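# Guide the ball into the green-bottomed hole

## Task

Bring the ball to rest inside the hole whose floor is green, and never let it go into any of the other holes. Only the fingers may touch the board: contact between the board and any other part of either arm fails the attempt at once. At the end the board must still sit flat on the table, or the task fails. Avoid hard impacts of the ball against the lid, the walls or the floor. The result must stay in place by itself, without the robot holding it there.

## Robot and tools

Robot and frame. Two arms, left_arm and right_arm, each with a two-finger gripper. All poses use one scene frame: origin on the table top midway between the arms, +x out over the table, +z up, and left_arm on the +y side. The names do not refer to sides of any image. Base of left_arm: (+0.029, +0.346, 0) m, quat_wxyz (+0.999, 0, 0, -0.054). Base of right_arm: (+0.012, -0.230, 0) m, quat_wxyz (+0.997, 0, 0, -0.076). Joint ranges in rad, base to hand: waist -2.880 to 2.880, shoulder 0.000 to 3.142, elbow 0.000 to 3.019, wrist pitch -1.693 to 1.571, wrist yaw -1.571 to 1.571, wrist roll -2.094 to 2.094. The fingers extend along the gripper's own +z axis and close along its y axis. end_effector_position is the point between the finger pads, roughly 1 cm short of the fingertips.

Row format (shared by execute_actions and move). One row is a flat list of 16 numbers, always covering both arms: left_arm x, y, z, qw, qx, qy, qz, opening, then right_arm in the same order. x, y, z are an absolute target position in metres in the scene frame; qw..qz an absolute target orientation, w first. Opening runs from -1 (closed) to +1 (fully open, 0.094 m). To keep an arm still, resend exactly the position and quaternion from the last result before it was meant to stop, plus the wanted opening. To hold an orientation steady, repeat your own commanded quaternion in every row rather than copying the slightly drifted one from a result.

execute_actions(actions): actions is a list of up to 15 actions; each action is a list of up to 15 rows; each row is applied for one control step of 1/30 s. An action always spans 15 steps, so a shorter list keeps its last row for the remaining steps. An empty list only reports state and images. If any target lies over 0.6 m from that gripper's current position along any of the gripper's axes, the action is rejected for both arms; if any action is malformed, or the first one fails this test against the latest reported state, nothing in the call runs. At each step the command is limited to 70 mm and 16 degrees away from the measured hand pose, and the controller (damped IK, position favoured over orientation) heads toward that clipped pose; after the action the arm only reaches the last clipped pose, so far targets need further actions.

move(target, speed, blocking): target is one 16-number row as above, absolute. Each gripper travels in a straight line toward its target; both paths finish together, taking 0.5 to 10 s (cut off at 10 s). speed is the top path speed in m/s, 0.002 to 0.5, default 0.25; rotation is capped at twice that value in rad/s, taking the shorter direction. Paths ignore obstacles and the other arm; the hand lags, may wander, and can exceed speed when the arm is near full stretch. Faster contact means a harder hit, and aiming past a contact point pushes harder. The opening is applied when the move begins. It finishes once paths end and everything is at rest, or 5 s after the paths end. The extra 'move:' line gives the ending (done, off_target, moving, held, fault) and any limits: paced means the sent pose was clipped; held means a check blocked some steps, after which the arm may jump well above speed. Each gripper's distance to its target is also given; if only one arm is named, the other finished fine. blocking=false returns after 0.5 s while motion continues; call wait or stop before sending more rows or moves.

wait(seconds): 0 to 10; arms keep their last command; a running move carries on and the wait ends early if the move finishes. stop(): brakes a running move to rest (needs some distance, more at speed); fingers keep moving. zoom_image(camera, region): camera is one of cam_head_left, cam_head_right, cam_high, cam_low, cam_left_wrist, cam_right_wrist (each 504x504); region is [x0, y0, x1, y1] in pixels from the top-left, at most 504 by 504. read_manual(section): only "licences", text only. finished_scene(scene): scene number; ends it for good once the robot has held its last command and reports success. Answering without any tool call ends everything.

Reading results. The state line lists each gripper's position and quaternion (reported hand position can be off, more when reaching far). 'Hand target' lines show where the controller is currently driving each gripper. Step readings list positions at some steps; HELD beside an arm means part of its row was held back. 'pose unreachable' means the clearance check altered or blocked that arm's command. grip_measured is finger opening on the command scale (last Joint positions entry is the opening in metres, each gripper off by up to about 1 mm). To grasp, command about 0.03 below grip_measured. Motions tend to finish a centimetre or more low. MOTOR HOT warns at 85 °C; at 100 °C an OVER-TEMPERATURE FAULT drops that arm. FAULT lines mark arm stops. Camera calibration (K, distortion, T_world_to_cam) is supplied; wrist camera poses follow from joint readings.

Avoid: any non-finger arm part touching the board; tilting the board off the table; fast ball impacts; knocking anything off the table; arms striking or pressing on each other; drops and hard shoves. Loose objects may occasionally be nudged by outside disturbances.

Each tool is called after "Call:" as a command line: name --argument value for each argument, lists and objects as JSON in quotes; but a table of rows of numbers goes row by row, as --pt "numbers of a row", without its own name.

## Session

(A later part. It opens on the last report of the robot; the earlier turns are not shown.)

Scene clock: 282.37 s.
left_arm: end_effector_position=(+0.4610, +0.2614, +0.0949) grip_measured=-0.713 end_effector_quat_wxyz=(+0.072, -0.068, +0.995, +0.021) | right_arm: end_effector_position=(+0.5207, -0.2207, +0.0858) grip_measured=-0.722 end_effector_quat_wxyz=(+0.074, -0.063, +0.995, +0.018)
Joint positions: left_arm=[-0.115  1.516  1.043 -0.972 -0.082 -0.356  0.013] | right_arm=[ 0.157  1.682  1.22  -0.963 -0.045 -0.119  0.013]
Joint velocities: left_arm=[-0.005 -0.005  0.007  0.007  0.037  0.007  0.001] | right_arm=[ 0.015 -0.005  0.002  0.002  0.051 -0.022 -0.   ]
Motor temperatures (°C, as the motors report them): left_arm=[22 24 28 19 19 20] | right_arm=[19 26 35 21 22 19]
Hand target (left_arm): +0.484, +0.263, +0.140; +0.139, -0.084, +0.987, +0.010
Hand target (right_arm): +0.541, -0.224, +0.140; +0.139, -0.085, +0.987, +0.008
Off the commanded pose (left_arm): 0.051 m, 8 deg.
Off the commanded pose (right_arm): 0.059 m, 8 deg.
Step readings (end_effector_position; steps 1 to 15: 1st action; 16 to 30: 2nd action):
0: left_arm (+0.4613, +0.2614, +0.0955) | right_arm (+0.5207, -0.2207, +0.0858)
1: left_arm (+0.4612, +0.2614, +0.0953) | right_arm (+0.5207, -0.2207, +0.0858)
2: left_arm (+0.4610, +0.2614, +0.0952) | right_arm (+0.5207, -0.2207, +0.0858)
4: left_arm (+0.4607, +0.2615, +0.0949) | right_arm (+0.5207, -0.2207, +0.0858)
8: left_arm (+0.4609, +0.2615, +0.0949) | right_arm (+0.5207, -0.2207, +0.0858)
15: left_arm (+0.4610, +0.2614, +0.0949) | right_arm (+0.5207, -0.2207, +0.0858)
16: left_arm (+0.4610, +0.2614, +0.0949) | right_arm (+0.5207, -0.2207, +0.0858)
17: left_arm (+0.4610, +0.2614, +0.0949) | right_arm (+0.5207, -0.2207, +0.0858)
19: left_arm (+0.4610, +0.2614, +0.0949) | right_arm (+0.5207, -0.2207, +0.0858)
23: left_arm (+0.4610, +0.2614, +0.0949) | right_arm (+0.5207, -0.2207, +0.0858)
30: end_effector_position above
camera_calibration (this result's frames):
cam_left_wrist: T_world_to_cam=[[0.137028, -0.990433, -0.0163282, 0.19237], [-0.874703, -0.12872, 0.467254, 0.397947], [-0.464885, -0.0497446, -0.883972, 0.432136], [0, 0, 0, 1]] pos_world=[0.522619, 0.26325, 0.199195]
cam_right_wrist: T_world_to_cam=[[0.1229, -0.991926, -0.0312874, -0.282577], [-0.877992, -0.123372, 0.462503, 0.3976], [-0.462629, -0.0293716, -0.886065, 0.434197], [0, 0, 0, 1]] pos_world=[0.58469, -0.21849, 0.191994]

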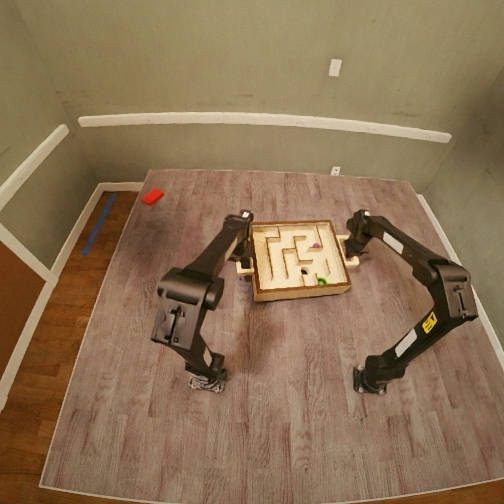

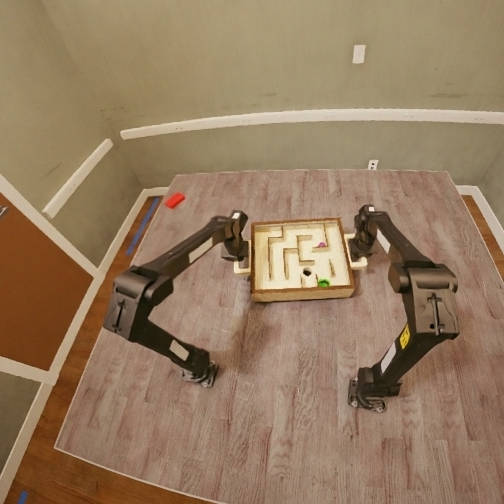

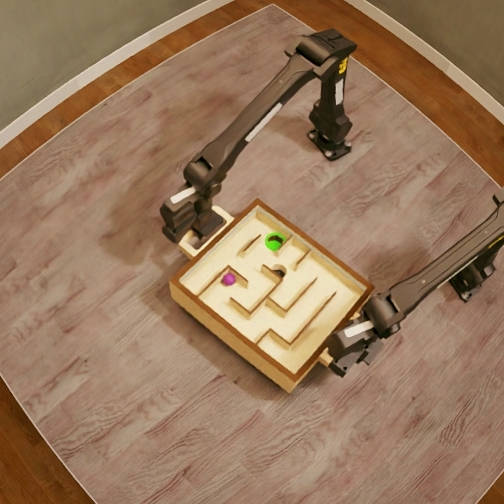

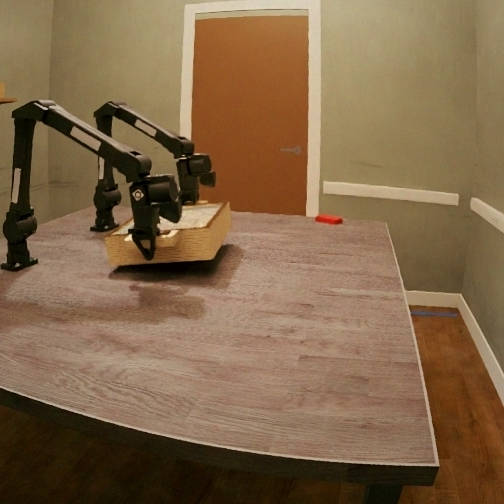

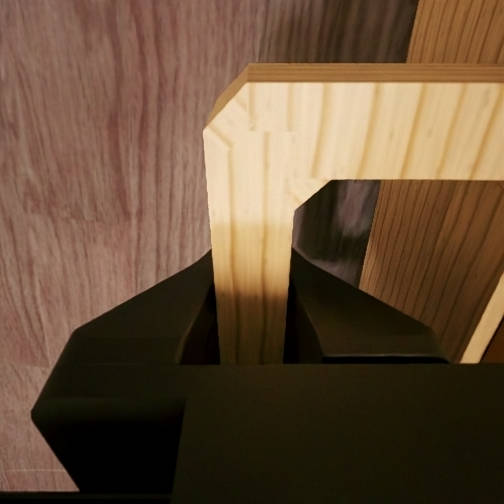

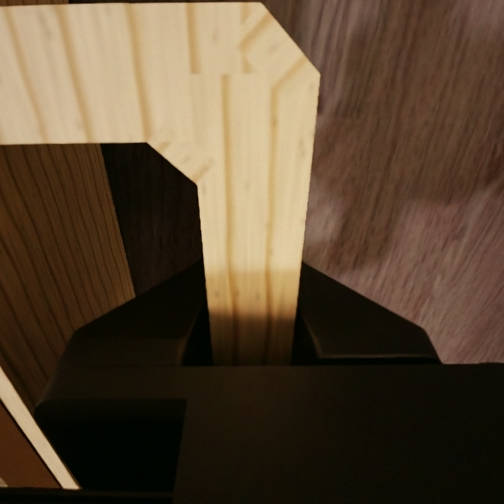

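Call:
move --target '[0.485,0.263,0.108,0.125,-0.085,0.99,-0.05,-0.85,0.545,-0.224,0.15,0.125,-0.085,0.99,-0.05,-0.85]' --speed 0.04

Call:
execute_actions --actions '[[[0.485,0.263,0.108,0.125,-0.085,0.99,-0.05,-0.85,0.545,-0.224,0.15,0.125,-0.085,0.99,-0.05,-0.85]],[[0.485,0.263,0.108,0.125,-0.085,0.99,-0.05,-0.85,0.545,-0.224,0.15,0.125,-0.085,0.99,-0.05,-0.85]]]'

Call:
zoom_image --camera "cam_high" --region '[150,190,370,410]'

Scene clock: 292.27 s.
left_arm: end_effector_position=(+0.4536, +0.2593, +0.0661) grip_measured=-0.713 end_effector_quat_wxyz=(+0.060, -0.070, +0.995, -0.030) | right_arm: end_effector_position=(+0.5137, -0.2236, +0.0884) grip_measured=-0.722 end_effector_quat_wxyz=(+0.063, -0.064, +0.995, -0.035)
Joint positions: left_arm=[-0.08   1.535  0.979 -0.883  0.028 -0.331  0.013] | right_arm=[ 0.19   1.672  1.215 -0.985  0.067 -0.096  0.013]
Joint velocities: left_arm=[ 0.005  0.005  0.007  0.002  0.007 -0.037 -0.001] | right_arm=[-0.015  0.005 -0.007 -0.017 -0.095 -0.007 -0.001]
Motor temperatures (°C, as the motors report them): left_arm=[22 24 28 19 19 20] | right_arm=[19 26 35 21 22 19]
Hand target (left_arm): +0.483, +0.263, +0.108; +0.125, -0.084, +0.987, -0.050
Hand target (right_arm): +0.540, -0.224, +0.150; +0.125, -0.084, +0.987, -0.051
Off the commanded pose (left_arm): 0.052 m, 8 deg.
Off the commanded pose (right_arm): 0.069 m, 8 deg.
move: off_target (left_arm, right_arm)
camera_calibration (this result's frames):
cam_left_wrist: T_world_to_cam=[[0.134295, -0.987242, 0.0855428, 0.184451], [-0.867343, -0.0753565, 0.491974, 0.385858], [-0.479251, -0.140265, -0.866397, 0.431967], [0, 0, 0, 1]] pos_world=[0.516921, 0.271764, 0.168645]
cam_right_wrist: T_world_to_cam=[[0.118026, -0.990217, 0.0744261, -0.29091], [-0.871733, -0.0674263, 0.485319, 0.397149], [-0.475553, -0.12216, -0.871164, 0.417767], [0, 0, 0, 1]] pos_world=[0.579213, -0.210252, 0.192851]

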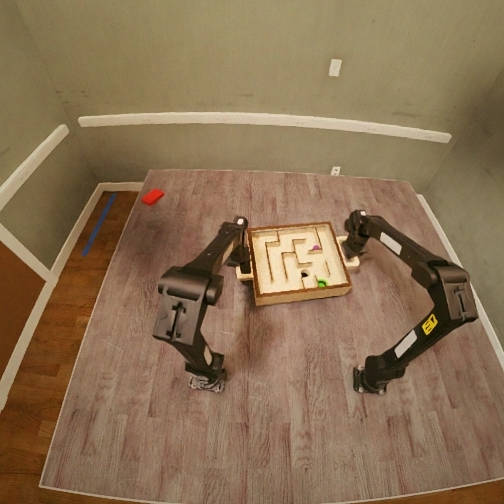

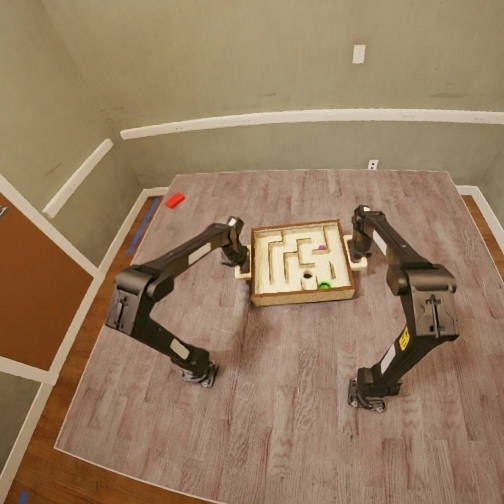

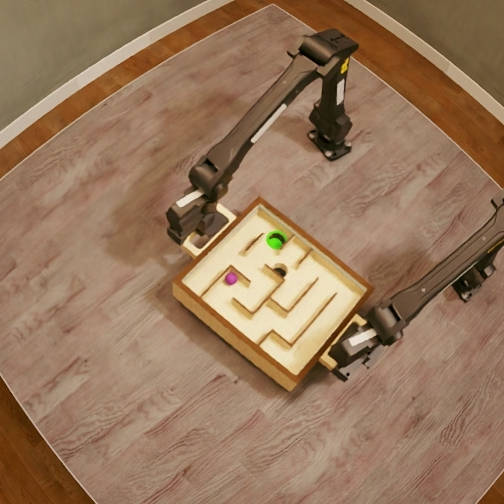

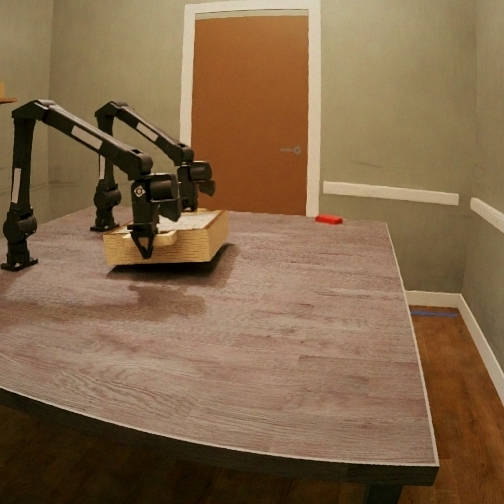

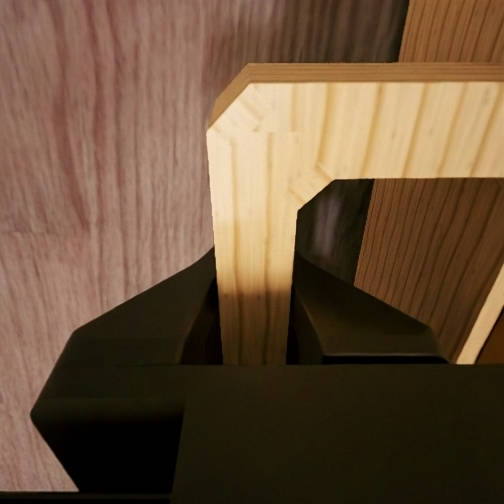

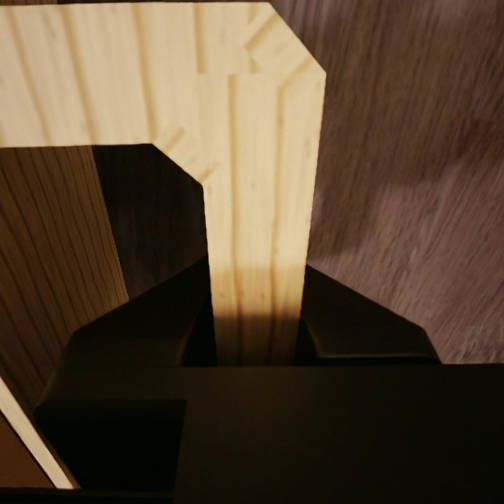

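Scene clock: 293.27 s.
left_arm: end_effector_position=(+0.4536, +0.2593, +0.0661) grip_measured=-0.713 end_effector_quat_wxyz=(+0.060, -0.070, +0.995, -0.030) | right_arm: end_effector_position=(+0.5137, -0.2236, +0.0884) grip_measured=-0.722 end_effector_quat_wxyz=(+0.063, -0.064, +0.995, -0.035)
Joint positions: left_arm=[-0.08   1.535  0.979 -0.883  0.028 -0.331  0.013] | right_arm=[ 0.19   1.672  1.215 -0.985  0.067 -0.096  0.013]
Joint velocities: left_arm=[-0.005 -0.005 -0.002  0.007 -0.022 -0.051 -0.001] | right_arm=[ 0.005 -0.005  0.002  0.012  0.022  0.007 -0.   ]
Motor temperatures (°C, as the motors report them): left_arm=[22 24 28 19 19 20] | right_arm=[19 26 35 21 22 19]
Hand target (left_arm): +0.483, +0.264, +0.108; +0.125, -0.084, +0.987, -0.049
Hand target (right_arm): +0.540, -0.224, +0.150; +0.125, -0.084, +0.987, -0.051
Off the commanded pose (left_arm): 0.052 m, 8 deg.
Off the commanded pose (right_arm): 0.069 m, 8 deg.
Step readings (end_effector_position; steps 1 to 15: 1st action; 16 to 30: 2nd action):
0: left_arm (+0.4536, +0.2593, +0.0661) | right_arm (+0.5137, -0.2236, +0.0884)
1: left_arm (+0.4536, +0.2593, +0.0661) | right_arm (+0.5137, -0.2236, +0.0884)
2: left_arm (+0.4536, +0.2593, +0.0661) | right_arm (+0.5137, -0.2236, +0.0884)
4: left_arm (+0.4536, +0.2593, +0.0661) | right_arm (+0.5137, -0.2236, +0.0884)
8: left_arm (+0.4536, +0.2593, +0.0661) | right_arm (+0.5137, -0.2236, +0.0884)
15: left_arm (+0.4536, +0.2593, +0.0661) | right_arm (+0.5137, -0.2236, +0.0884)
16: left_arm (+0.4536, +0.2593, +0.0661) | right_arm (+0.5137, -0.2236, +0.0884)
17: left_arm (+0.4536, +0.2593, +0.0661) | right_arm (+0.5137, -0.2236, +0.0884)
19: left_arm (+0.4536, +0.2593, +0.0661) | right_arm (+0.5137, -0.2236, +0.0884)
23: left_arm (+0.4536, +0.2593, +0.0661) | right_arm (+0.5137, -0.2236, +0.0884)
30: end_effector_position above
camera_calibration (this result's frames):
cam_left_wrist: T_world_to_cam=[[0.134295, -0.987242, 0.0855428, 0.184451], [-0.867343, -0.0753565, 0.491974, 0.385858], [-0.479251, -0.140265, -0.866397, 0.431967], [0, 0, 0, 1]] pos_world=[0.516921, 0.271764, 0.168645]
cam_right_wrist: T_world_to_cam=[[0.118026, -0.990217, 0.0744261, -0.29091], [-0.871733, -0.0674263, 0.485319, 0.397149], [-0.475553, -0.12216, -0.871164, 0.417767], [0, 0, 0, 1]] pos_world=[0.579213, -0.210252, 0.192851]

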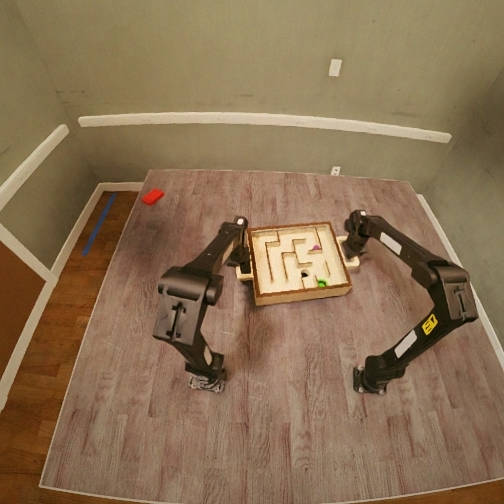

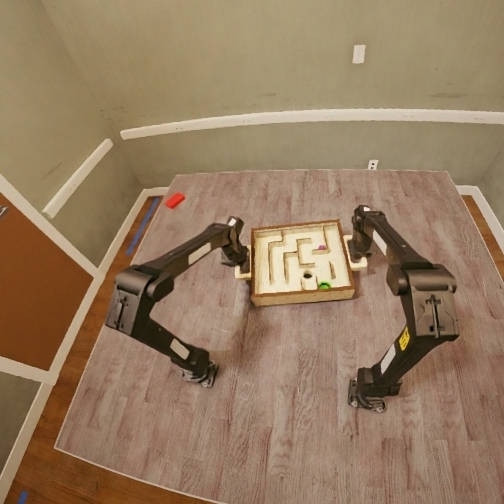

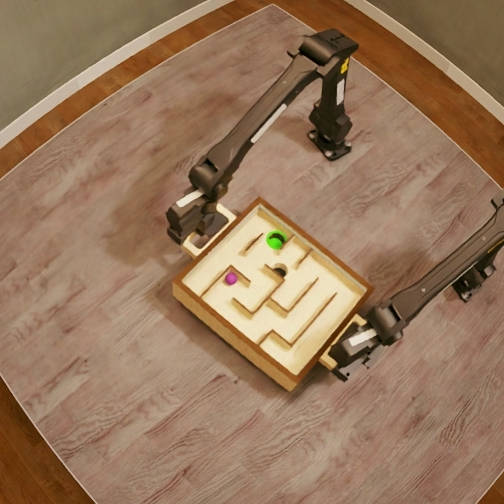

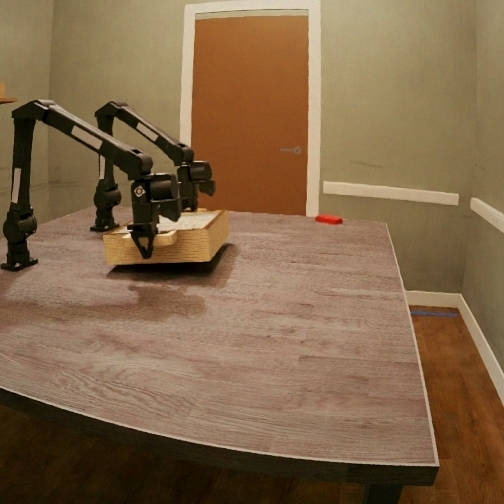

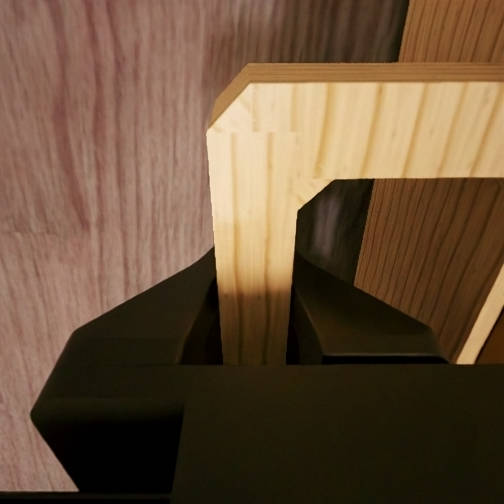

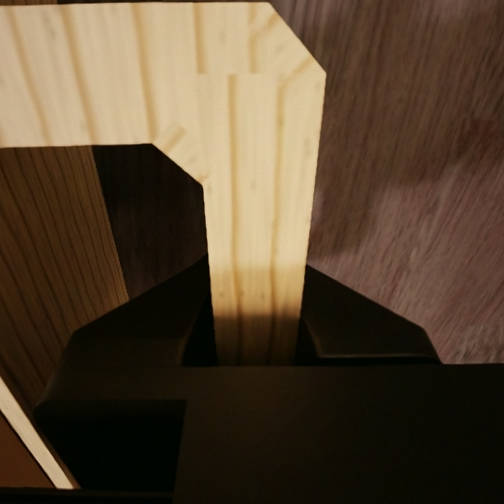

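Region (150, 190, 370, 410) of cam_high's 504x504 image, scaled by 2.291, with more detail than that image has.

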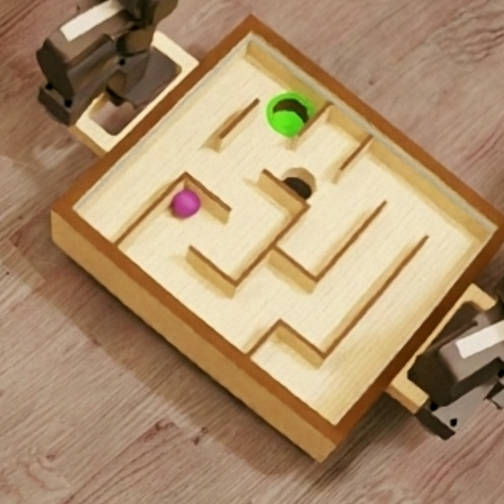

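Call:
move --target '[0.485,0.263,0.118,0.09,-0.085,0.99,-0.05,-0.85,0.545,-0.224,0.155,0.09,-0.085,0.99,-0.05,-0.85]' --speed 0.04

Call:
execute_actions --actions '[[[0.485,0.263,0.118,0.09,-0.085,0.99,-0.05,-0.85,0.545,-0.224,0.16,0.09,-0.085,0.99,-0.05,-0.85]],[[0.485,0.263,0.118,0.09,-0.085,0.99,-0.05,-0.85,0.545,-0.224,0.165,0.09,-0.085,0.99,-0.05,-0.85]],[[0.485,0.263,0.118,0.09,-0.085,0.99,-0.05,-0.85,0.545,-0.224,0.165,0.09,-0.085,0.99,-0.05,-0.85]]]'

Call:
zoom_image --camera "cam_high" --region '[150,190,370,410]'

Scene clock: 302.23 s.
left_arm: end_effector_position=(+0.4427, +0.2590, +0.0596) grip_measured=-0.713 end_effector_quat_wxyz=(+0.023, -0.077, +0.996, -0.035) | right_arm: end_effector_position=(+0.5091, -0.2225, +0.0996) grip_measured=-0.722 end_effector_quat_wxyz=(+0.030, -0.071, +0.996, -0.041)
Joint positions: left_arm=[-0.074  1.557  0.99  -0.94   0.056 -0.338  0.013] | right_arm=[ 0.196  1.685  1.268 -1.091  0.08  -0.1    0.013]
Joint velocities: left_arm=[-0.005 -0.005 -0.007 -0.027 -0.022 -0.051 -0.001] | right_arm=[ 0.005 -0.024 -0.012 -0.007  0.007  0.037 -0.002]
Motor temperatures (°C, as the motors report them): left_arm=[22 24 28 19 19 20] | right_arm=[19 26 36 21 23 19]
Hand target (left_arm): +0.481, +0.264, +0.118; +0.091, -0.085, +0.991, -0.049
Hand target (right_arm): +0.539, -0.224, +0.156; +0.091, -0.085, +0.991, -0.051
Off the commanded pose (left_arm): 0.072 m, 8 deg.
Off the commanded pose (right_arm): 0.066 m, 7 deg.
move: off_target (left_arm, right_arm)
camera_calibration (this result's frames):
cam_left_wrist: T_world_to_cam=[[0.150763, -0.984422, 0.0904706, 0.177914], [-0.828298, -0.0758347, 0.555132, 0.358745], [-0.539623, -0.15863, -0.826827, 0.45017], [0, 0, 0, 1]] pos_world=[0.513247, 0.273759, 0.156966]
cam_right_wrist: T_world_to_cam=[[0.132447, -0.987789, 0.0820363, -0.297756], [-0.83754, -0.0672698, 0.542219, 0.364791], [-0.530079, -0.140524, -0.836223, 0.445671], [0, 0, 0, 1]] pos_world=[0.581205, -0.206953, 0.199311]

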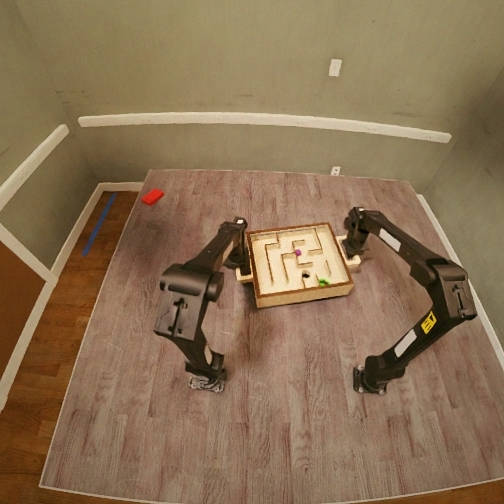

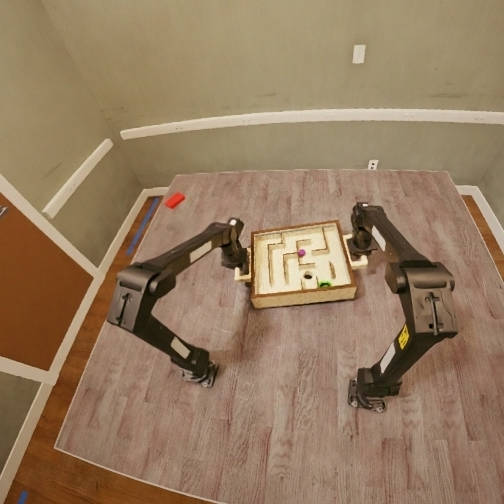

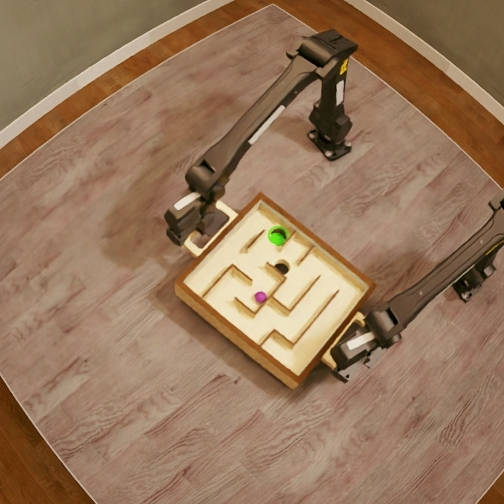

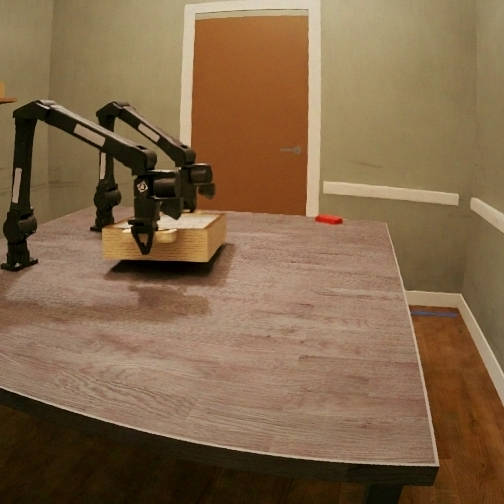

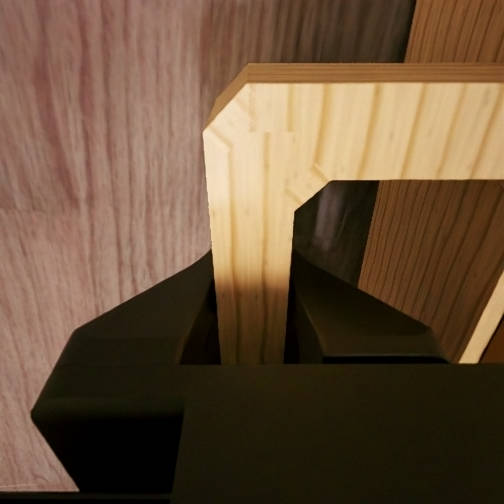

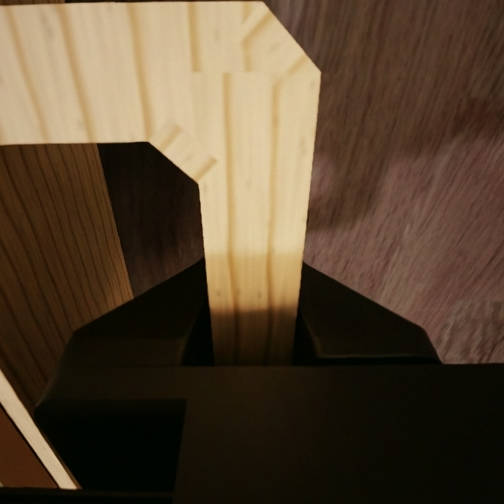

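Scene clock: 303.73 s.
left_arm: end_effector_position=(+0.4421, +0.2587, +0.0596) grip_measured=-0.713 end_effector_quat_wxyz=(+0.022, -0.077, +0.996, -0.037) | right_arm: end_effector_position=(+0.5090, -0.2224, +0.1042) grip_measured=-0.722 end_effector_quat_wxyz=(+0.026, -0.072, +0.996, -0.041)
Joint positions: left_arm=[-0.074  1.557  0.99  -0.942  0.06  -0.339  0.013] | right_arm=[ 0.197  1.685  1.282 -1.113  0.08  -0.101  0.013]
Joint velocities: left_arm=[ 0.005 -0.015  0.002  0.002 -0.007  0.022 -0.   ] | right_arm=[-0.015 -0.024 -0.007 -0.007 -0.007 -0.037 -0.001]
Motor temperatures (°C, as the motors report them): left_arm=[22 24 29 19 19 20] | right_arm=[19 26 36 21 23 19]
Hand target (left_arm): +0.481, +0.264, +0.117; +0.091, -0.085, +0.991, -0.049
Hand target (right_arm): +0.539, -0.224, +0.166; +0.091, -0.085, +0.991, -0.051
Off the commanded pose (left_arm): 0.073 m, 8 deg.
Off the commanded pose (right_arm): 0.071 m, 8 deg.
Step readings (end_effector_position; steps 1 to 15: 1st action; 16 to 30: 2nd action; 31 to 45: 3rd action):
0: left_arm (+0.4427, +0.2590, +0.0596) | right_arm (+0.5091, -0.2225, +0.0996)
1: left_arm (+0.4426, +0.2591, +0.0596) | right_arm (+0.5088, -0.2225, +0.0997)
2: left_arm (+0.4426, +0.2590, +0.0596) | right_arm (+0.5085, -0.2226, +0.1001)
4: left_arm (+0.4423, +0.2588, +0.0596) | right_arm (+0.5085, -0.2226, +0.1009)
8: left_arm (+0.4423, +0.2588, +0.0596) | right_arm (+0.5088, -0.2225, +0.1016)
15: left_arm (+0.4423, +0.2588, +0.0596) | right_arm (+0.5087, -0.2226, +0.1016)
16: left_arm (+0.4423, +0.2588, +0.0596) | right_arm (+0.5086, -0.2226, +0.1018)
17: left_arm (+0.4423, +0.2587, +0.0596) | right_arm (+0.5083, -0.2226, +0.1022)
19: left_arm (+0.4421, +0.2586, +0.0596) | right_arm (+0.5086, -0.2226, +0.1033)
23: left_arm (+0.4421, +0.2587, +0.0596) | right_arm (+0.5092, -0.2224, +0.1042)
30: left_arm (+0.4421, +0.2587, +0.0596) | right_arm (+0.5090, -0.2224, +0.1042)
31: left_arm (+0.4421, +0.2587, +0.0596) | right_arm (+0.5090, -0.2224, +0.1042)
32: left_arm (+0.4421, +0.2587, +0.0596) | right_arm (+0.5090, -0.2224, +0.1042)
34: left_arm (+0.4421, +0.2587, +0.0596) | right_arm (+0.5090, -0.2224, +0.1042)
38: left_arm (+0.4421, +0.2587, +0.0596) | right_arm (+0.5090, -0.2224, +0.1042)
45: end_effector_position above
camera_calibration (this result's frames):
cam_left_wrist: T_world_to_cam=[[0.151551, -0.984035, 0.0933181, 0.177014], [-0.826607, -0.0744047, 0.557839, 0.356906], [-0.541989, -0.161678, -0.824686, 0.451474], [0, 0, 0, 1]] pos_world=[0.512888, 0.273737, 0.15671]
cam_right_wrist: T_world_to_cam=[[0.13465, -0.98752, 0.0816875, -0.299022], [-0.832615, -0.0680612, 0.549655, 0.358771], [-0.537236, -0.142025, -0.831388, 0.452243], [0, 0, 0, 1]] pos_world=[0.581943, -0.206642, 0.203216]

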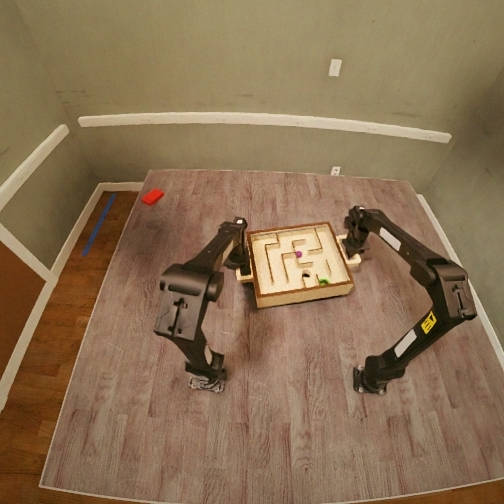

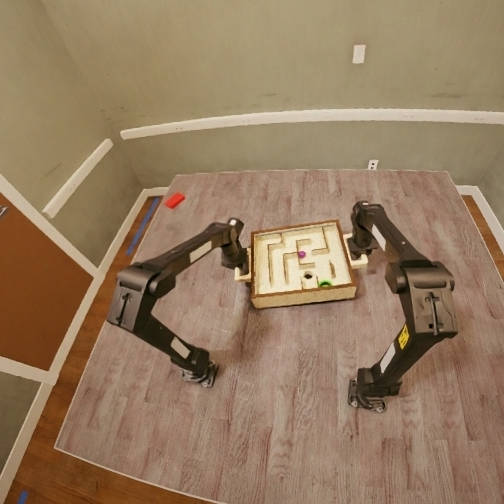

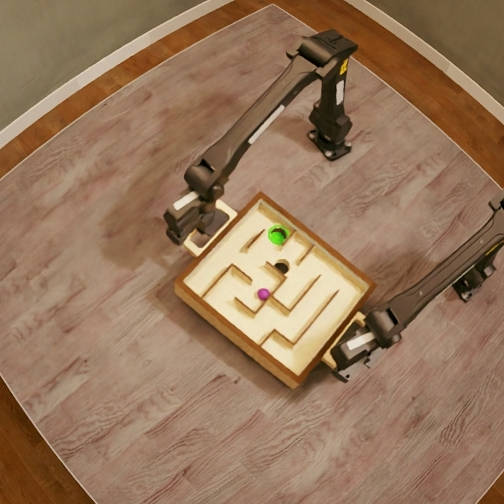

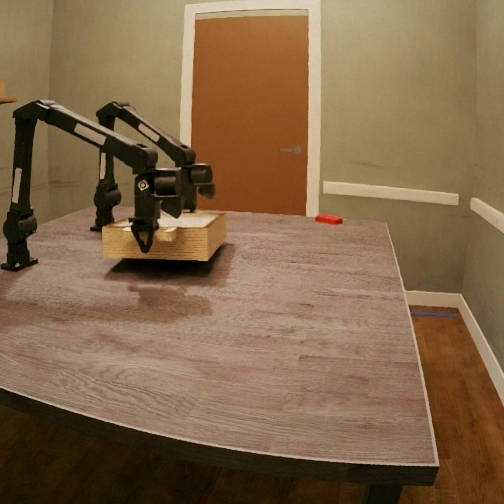

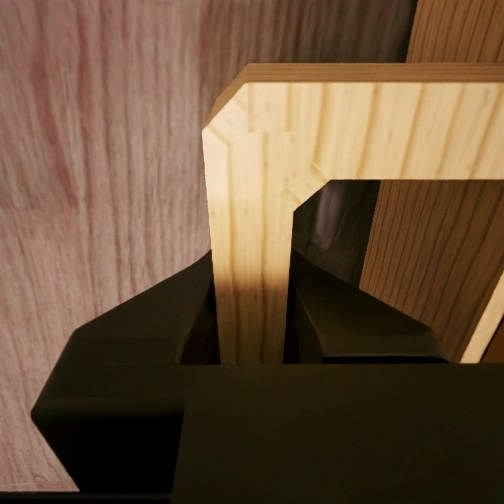

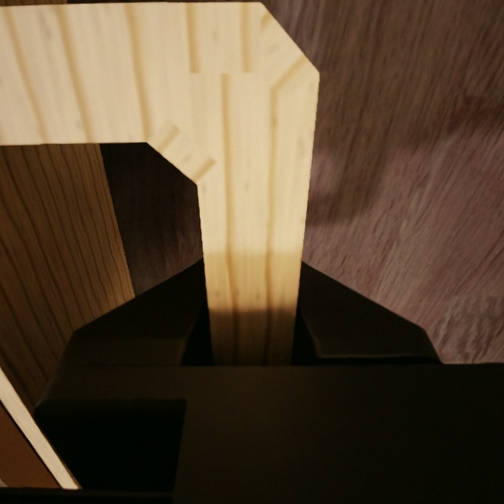

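Region (150, 190, 370, 410) of cam_high's 504x504 image, scaled by 2.291, with more detail than that image has.

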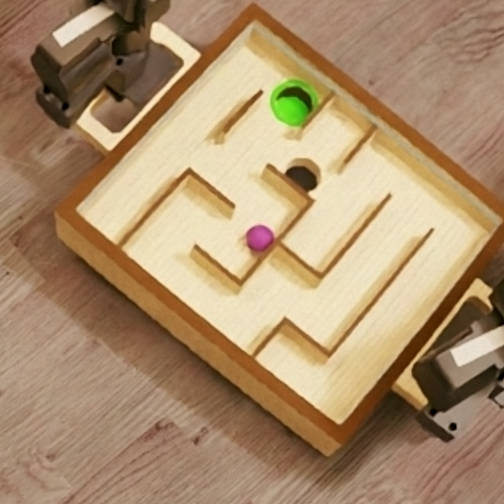

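Call:
move --target '[0.47,0.263,0.122,0.12,-0.085,0.99,-0.025,-0.85,0.535,-0.224,0.15,0.12,-0.085,0.99,-0.025,-0.85]' --speed 0.04

Call:
execute_actions --actions '[[[0.47,0.263,0.13,0.12,-0.085,0.99,-0.025,-0.85,0.535,-0.224,0.15,0.12,-0.085,0.99,-0.025,-0.85]],[[0.47,0.263,0.135,0.12,-0.085,0.99,-0.025,-0.85,0.535,-0.224,0.15,0.12,-0.085,0.99,-0.025,-0.85]],[[0.47,0.263,0.135,0.12,-0.085,0.99,-0.025,-0.85,0.535,-0.224,0.15,0.12,-0.085,0.99,-0.025,-0.85]]]'

Call:
zoom_image --camera "cam_high" --region '[150,190,370,410]'

Scene clock: 312.53 s.
left_arm: end_effector_position=(+0.4379, +0.2670, +0.0744) grip_measured=-0.713 end_effector_quat_wxyz=(+0.051, -0.087, +0.995, -0.014) | right_arm: end_effector_position=(+0.5155, -0.2133, +0.0991) grip_measured=-0.722 end_effector_quat_wxyz=(+0.055, -0.082, +0.995, -0.017)
Joint positions: left_arm=[-0.081  1.496  0.962 -0.93  -0.001 -0.364  0.013] | right_arm=[ 0.197  1.673  1.25  -1.035  0.03  -0.12   0.013]
Joint velocities: left_arm=[-0.005 -0.015 -0.017 -0.012  0.007 -0.007 -0.   ] | right_arm=[-0.015 -0.005  0.002  0.002 -0.022  0.051 -0.001]
Motor temperatures (°C, as the motors report them): left_arm=[22 24 29 19 19 20] | right_arm=[19 26 36 21 23 19]
Hand target (left_arm): +0.468, +0.263, +0.121; +0.120, -0.085, +0.989, -0.025
Hand target (right_arm): +0.532, -0.224, +0.150; +0.119, -0.086, +0.989, -0.026
Off the commanded pose (left_arm): 0.058 m, 8 deg.
Off the commanded pose (right_arm): 0.056 m, 7 deg.
move: off_target (left_arm, right_arm)
camera_calibration (this result's frames):
cam_left_wrist: T_world_to_cam=[[0.170506, -0.983905, 0.0534635, 0.179132], [-0.85347, -0.120349, 0.507055, 0.373593], [-0.49246, -0.132085, -0.860254, 0.435837], [0, 0, 0, 1]] pos_world=[0.502939, 0.278779, 0.175922]
cam_right_wrist: T_world_to_cam=[[0.154983, -0.987141, 0.0391522, -0.296646], [-0.859092, -0.115099, 0.498712, 0.376291], [-0.487793, -0.110927, -0.865883, 0.437329], [0, 0, 0, 1]] pos_world=[0.58257, -0.201009, 0.202629]

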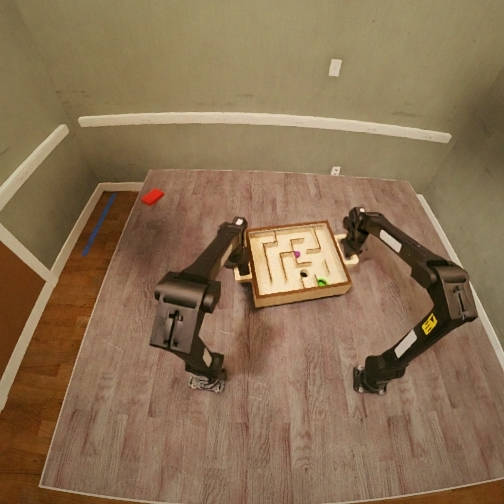

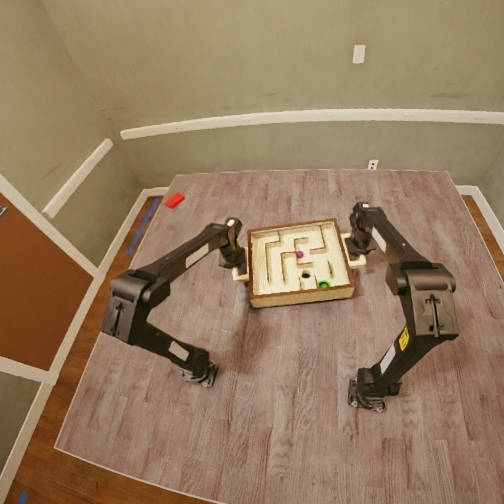

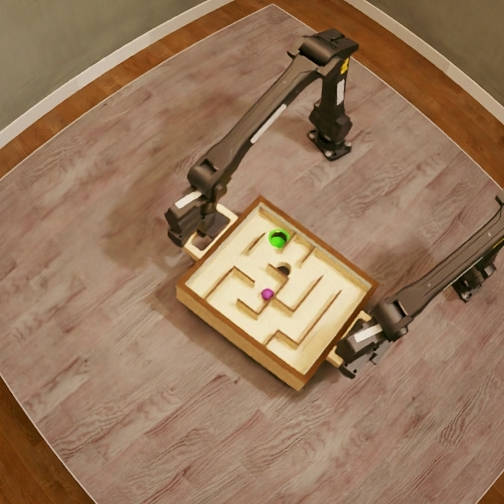

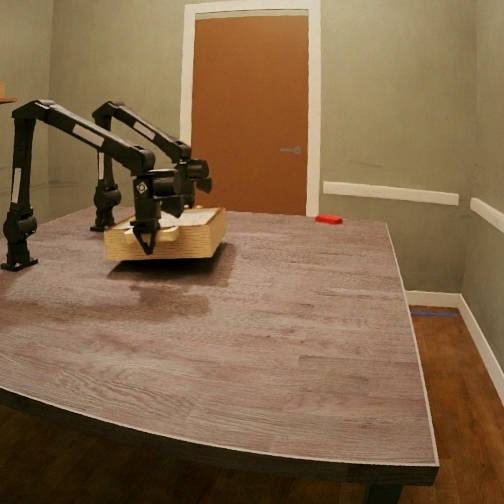

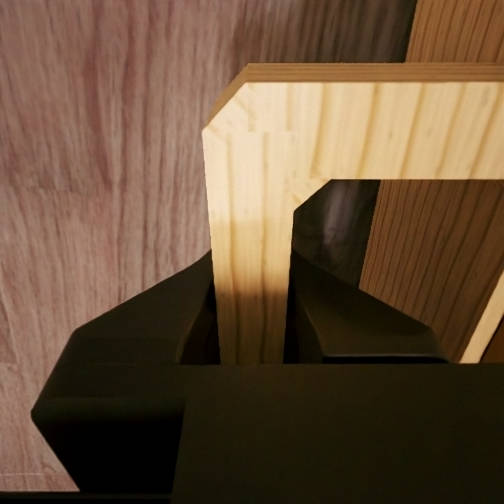

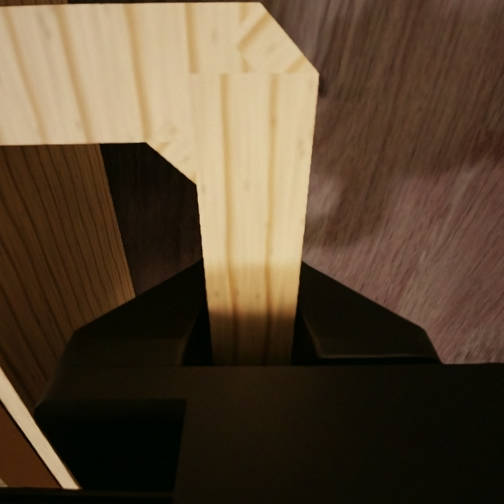

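Scene clock: 314.03 s.
left_arm: end_effector_position=(+0.4375, +0.2672, +0.0784) grip_measured=-0.713 end_effector_quat_wxyz=(+0.055, -0.088, +0.995, -0.014) | right_arm: end_effector_position=(+0.5161, -0.2130, +0.0995) grip_measured=-0.722 end_effector_quat_wxyz=(+0.057, -0.082, +0.995, -0.016)
Joint positions: left_arm=[-0.081  1.485  0.962 -0.934 -0.003 -0.366  0.013] | right_arm=[ 0.197  1.673  1.25  -1.033  0.028 -0.122  0.013]
Joint velocities: left_arm=[-0.005  0.005  0.002 -0.012  0.051 -0.037 -0.001] | right_arm=[-0.015 -0.015 -0.012  0.002 -0.022  0.066 -0.001]
Motor temperatures (°C, as the motors report them): left_arm=[22 24 30 19 19 20] | right_arm=[19 26 36 21 23 19]
Hand target (left_arm): +0.467, +0.264, +0.134; +0.120, -0.085, +0.989, -0.025
Hand target (right_arm): +0.532, -0.224, +0.150; +0.119, -0.085, +0.989, -0.026
Off the commanded pose (left_arm): 0.065 m, 8 deg.
Off the commanded pose (right_arm): 0.055 m, 7 deg.
Step readings (end_effector_position; steps 1 to 15: 1st action; 16 to 30: 2nd action; 31 to 45: 3rd action):
0: left_arm (+0.4379, +0.2670, +0.0744) | right_arm (+0.5155, -0.2133, +0.0991)
1: left_arm (+0.4379, +0.2670, +0.0746) | right_arm (+0.5155, -0.2133, +0.0991)
2: left_arm (+0.4380, +0.2670, +0.0749) | right_arm (+0.5155, -0.2133, +0.0991)
4: left_arm (+0.4381, +0.2671, +0.0756) | right_arm (+0.5155, -0.2133, +0.0991)
8: left_arm (+0.4383, +0.2672, +0.0768) | right_arm (+0.5160, -0.2131, +0.0993)
15: left_arm (+0.4383, +0.2672, +0.0770) | right_arm (+0.5161, -0.2131, +0.0995)
16: left_arm (+0.4382, +0.2672, +0.0770) | right_arm (+0.5161, -0.2131, +0.0995)
17: left_arm (+0.4380, +0.2673, +0.0771) | right_arm (+0.5161, -0.2131, +0.0995)
19: left_arm (+0.4377, +0.2672, +0.0775) | right_arm (+0.5161, -0.2131, +0.0995)
23: left_arm (+0.4375, +0.2672, +0.0784) | right_arm (+0.5161, -0.2130, +0.0995)
30: left_arm (+0.4375, +0.2672, +0.0784) | right_arm (+0.5161, -0.2130, +0.0995)
31: left_arm (+0.4375, +0.2672, +0.0784) | right_arm (+0.5161, -0.2130, +0.0995)
32: left_arm (+0.4375, +0.2672, +0.0784) | right_arm (+0.5161, -0.2130, +0.0995)
34: left_arm (+0.4375, +0.2672, +0.0784) | right_arm (+0.5161, -0.2130, +0.0995)
38: left_arm (+0.4375, +0.2672, +0.0784) | right_arm (+0.5161, -0.2130, +0.0995)
45: end_effector_position above
camera_calibration (this result's frames):
cam_left_wrist: T_world_to_cam=[[0.171429, -0.983688, 0.0544947, 0.178607], [-0.856653, -0.121515, 0.501377, 0.373459], [-0.486577, -0.132634, -0.863511, 0.43692], [0, 0, 0, 1]] pos_world=[0.501902, 0.279025, 0.180308]
cam_right_wrist: T_world_to_cam=[[0.156536, -0.986935, 0.0381527, -0.297125], [-0.86036, -0.117286, 0.496009, 0.377062], [-0.485054, -0.110468, -0.867479, 0.43685], [0, 0, 0, 1]] pos_world=[0.582815, -0.200761, 0.203268]

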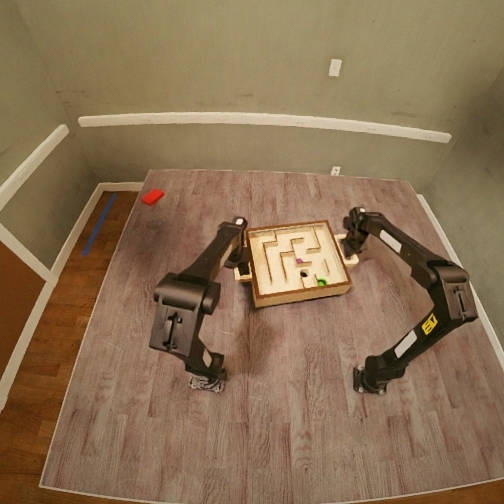

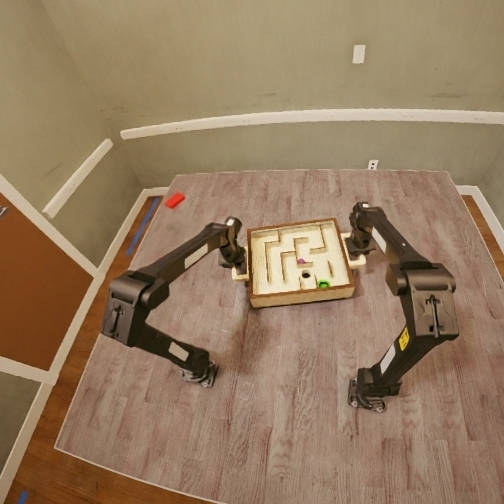

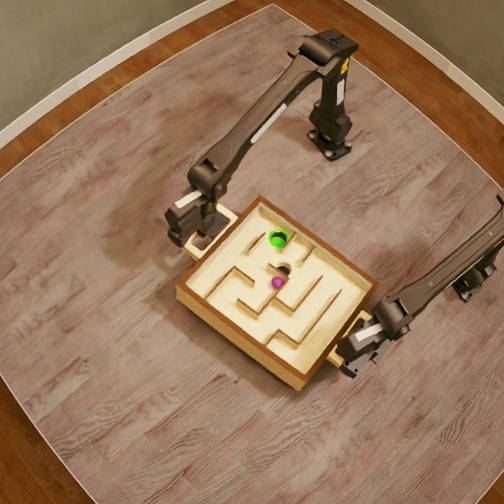

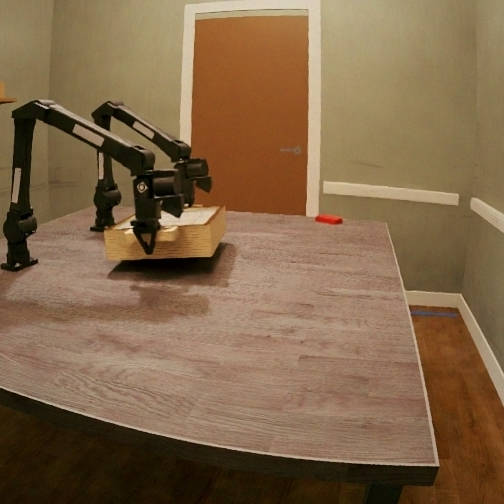

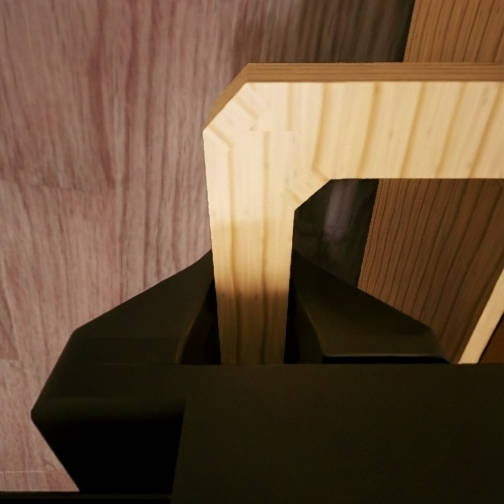

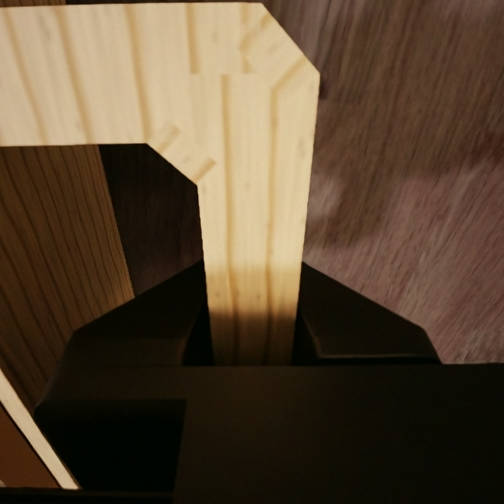

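Region (150, 190, 370, 410) of cam_high's 504x504 image, scaled by 2.291, with more detail than that image has.

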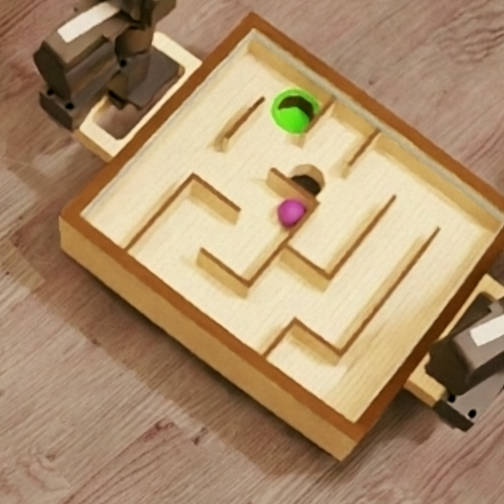

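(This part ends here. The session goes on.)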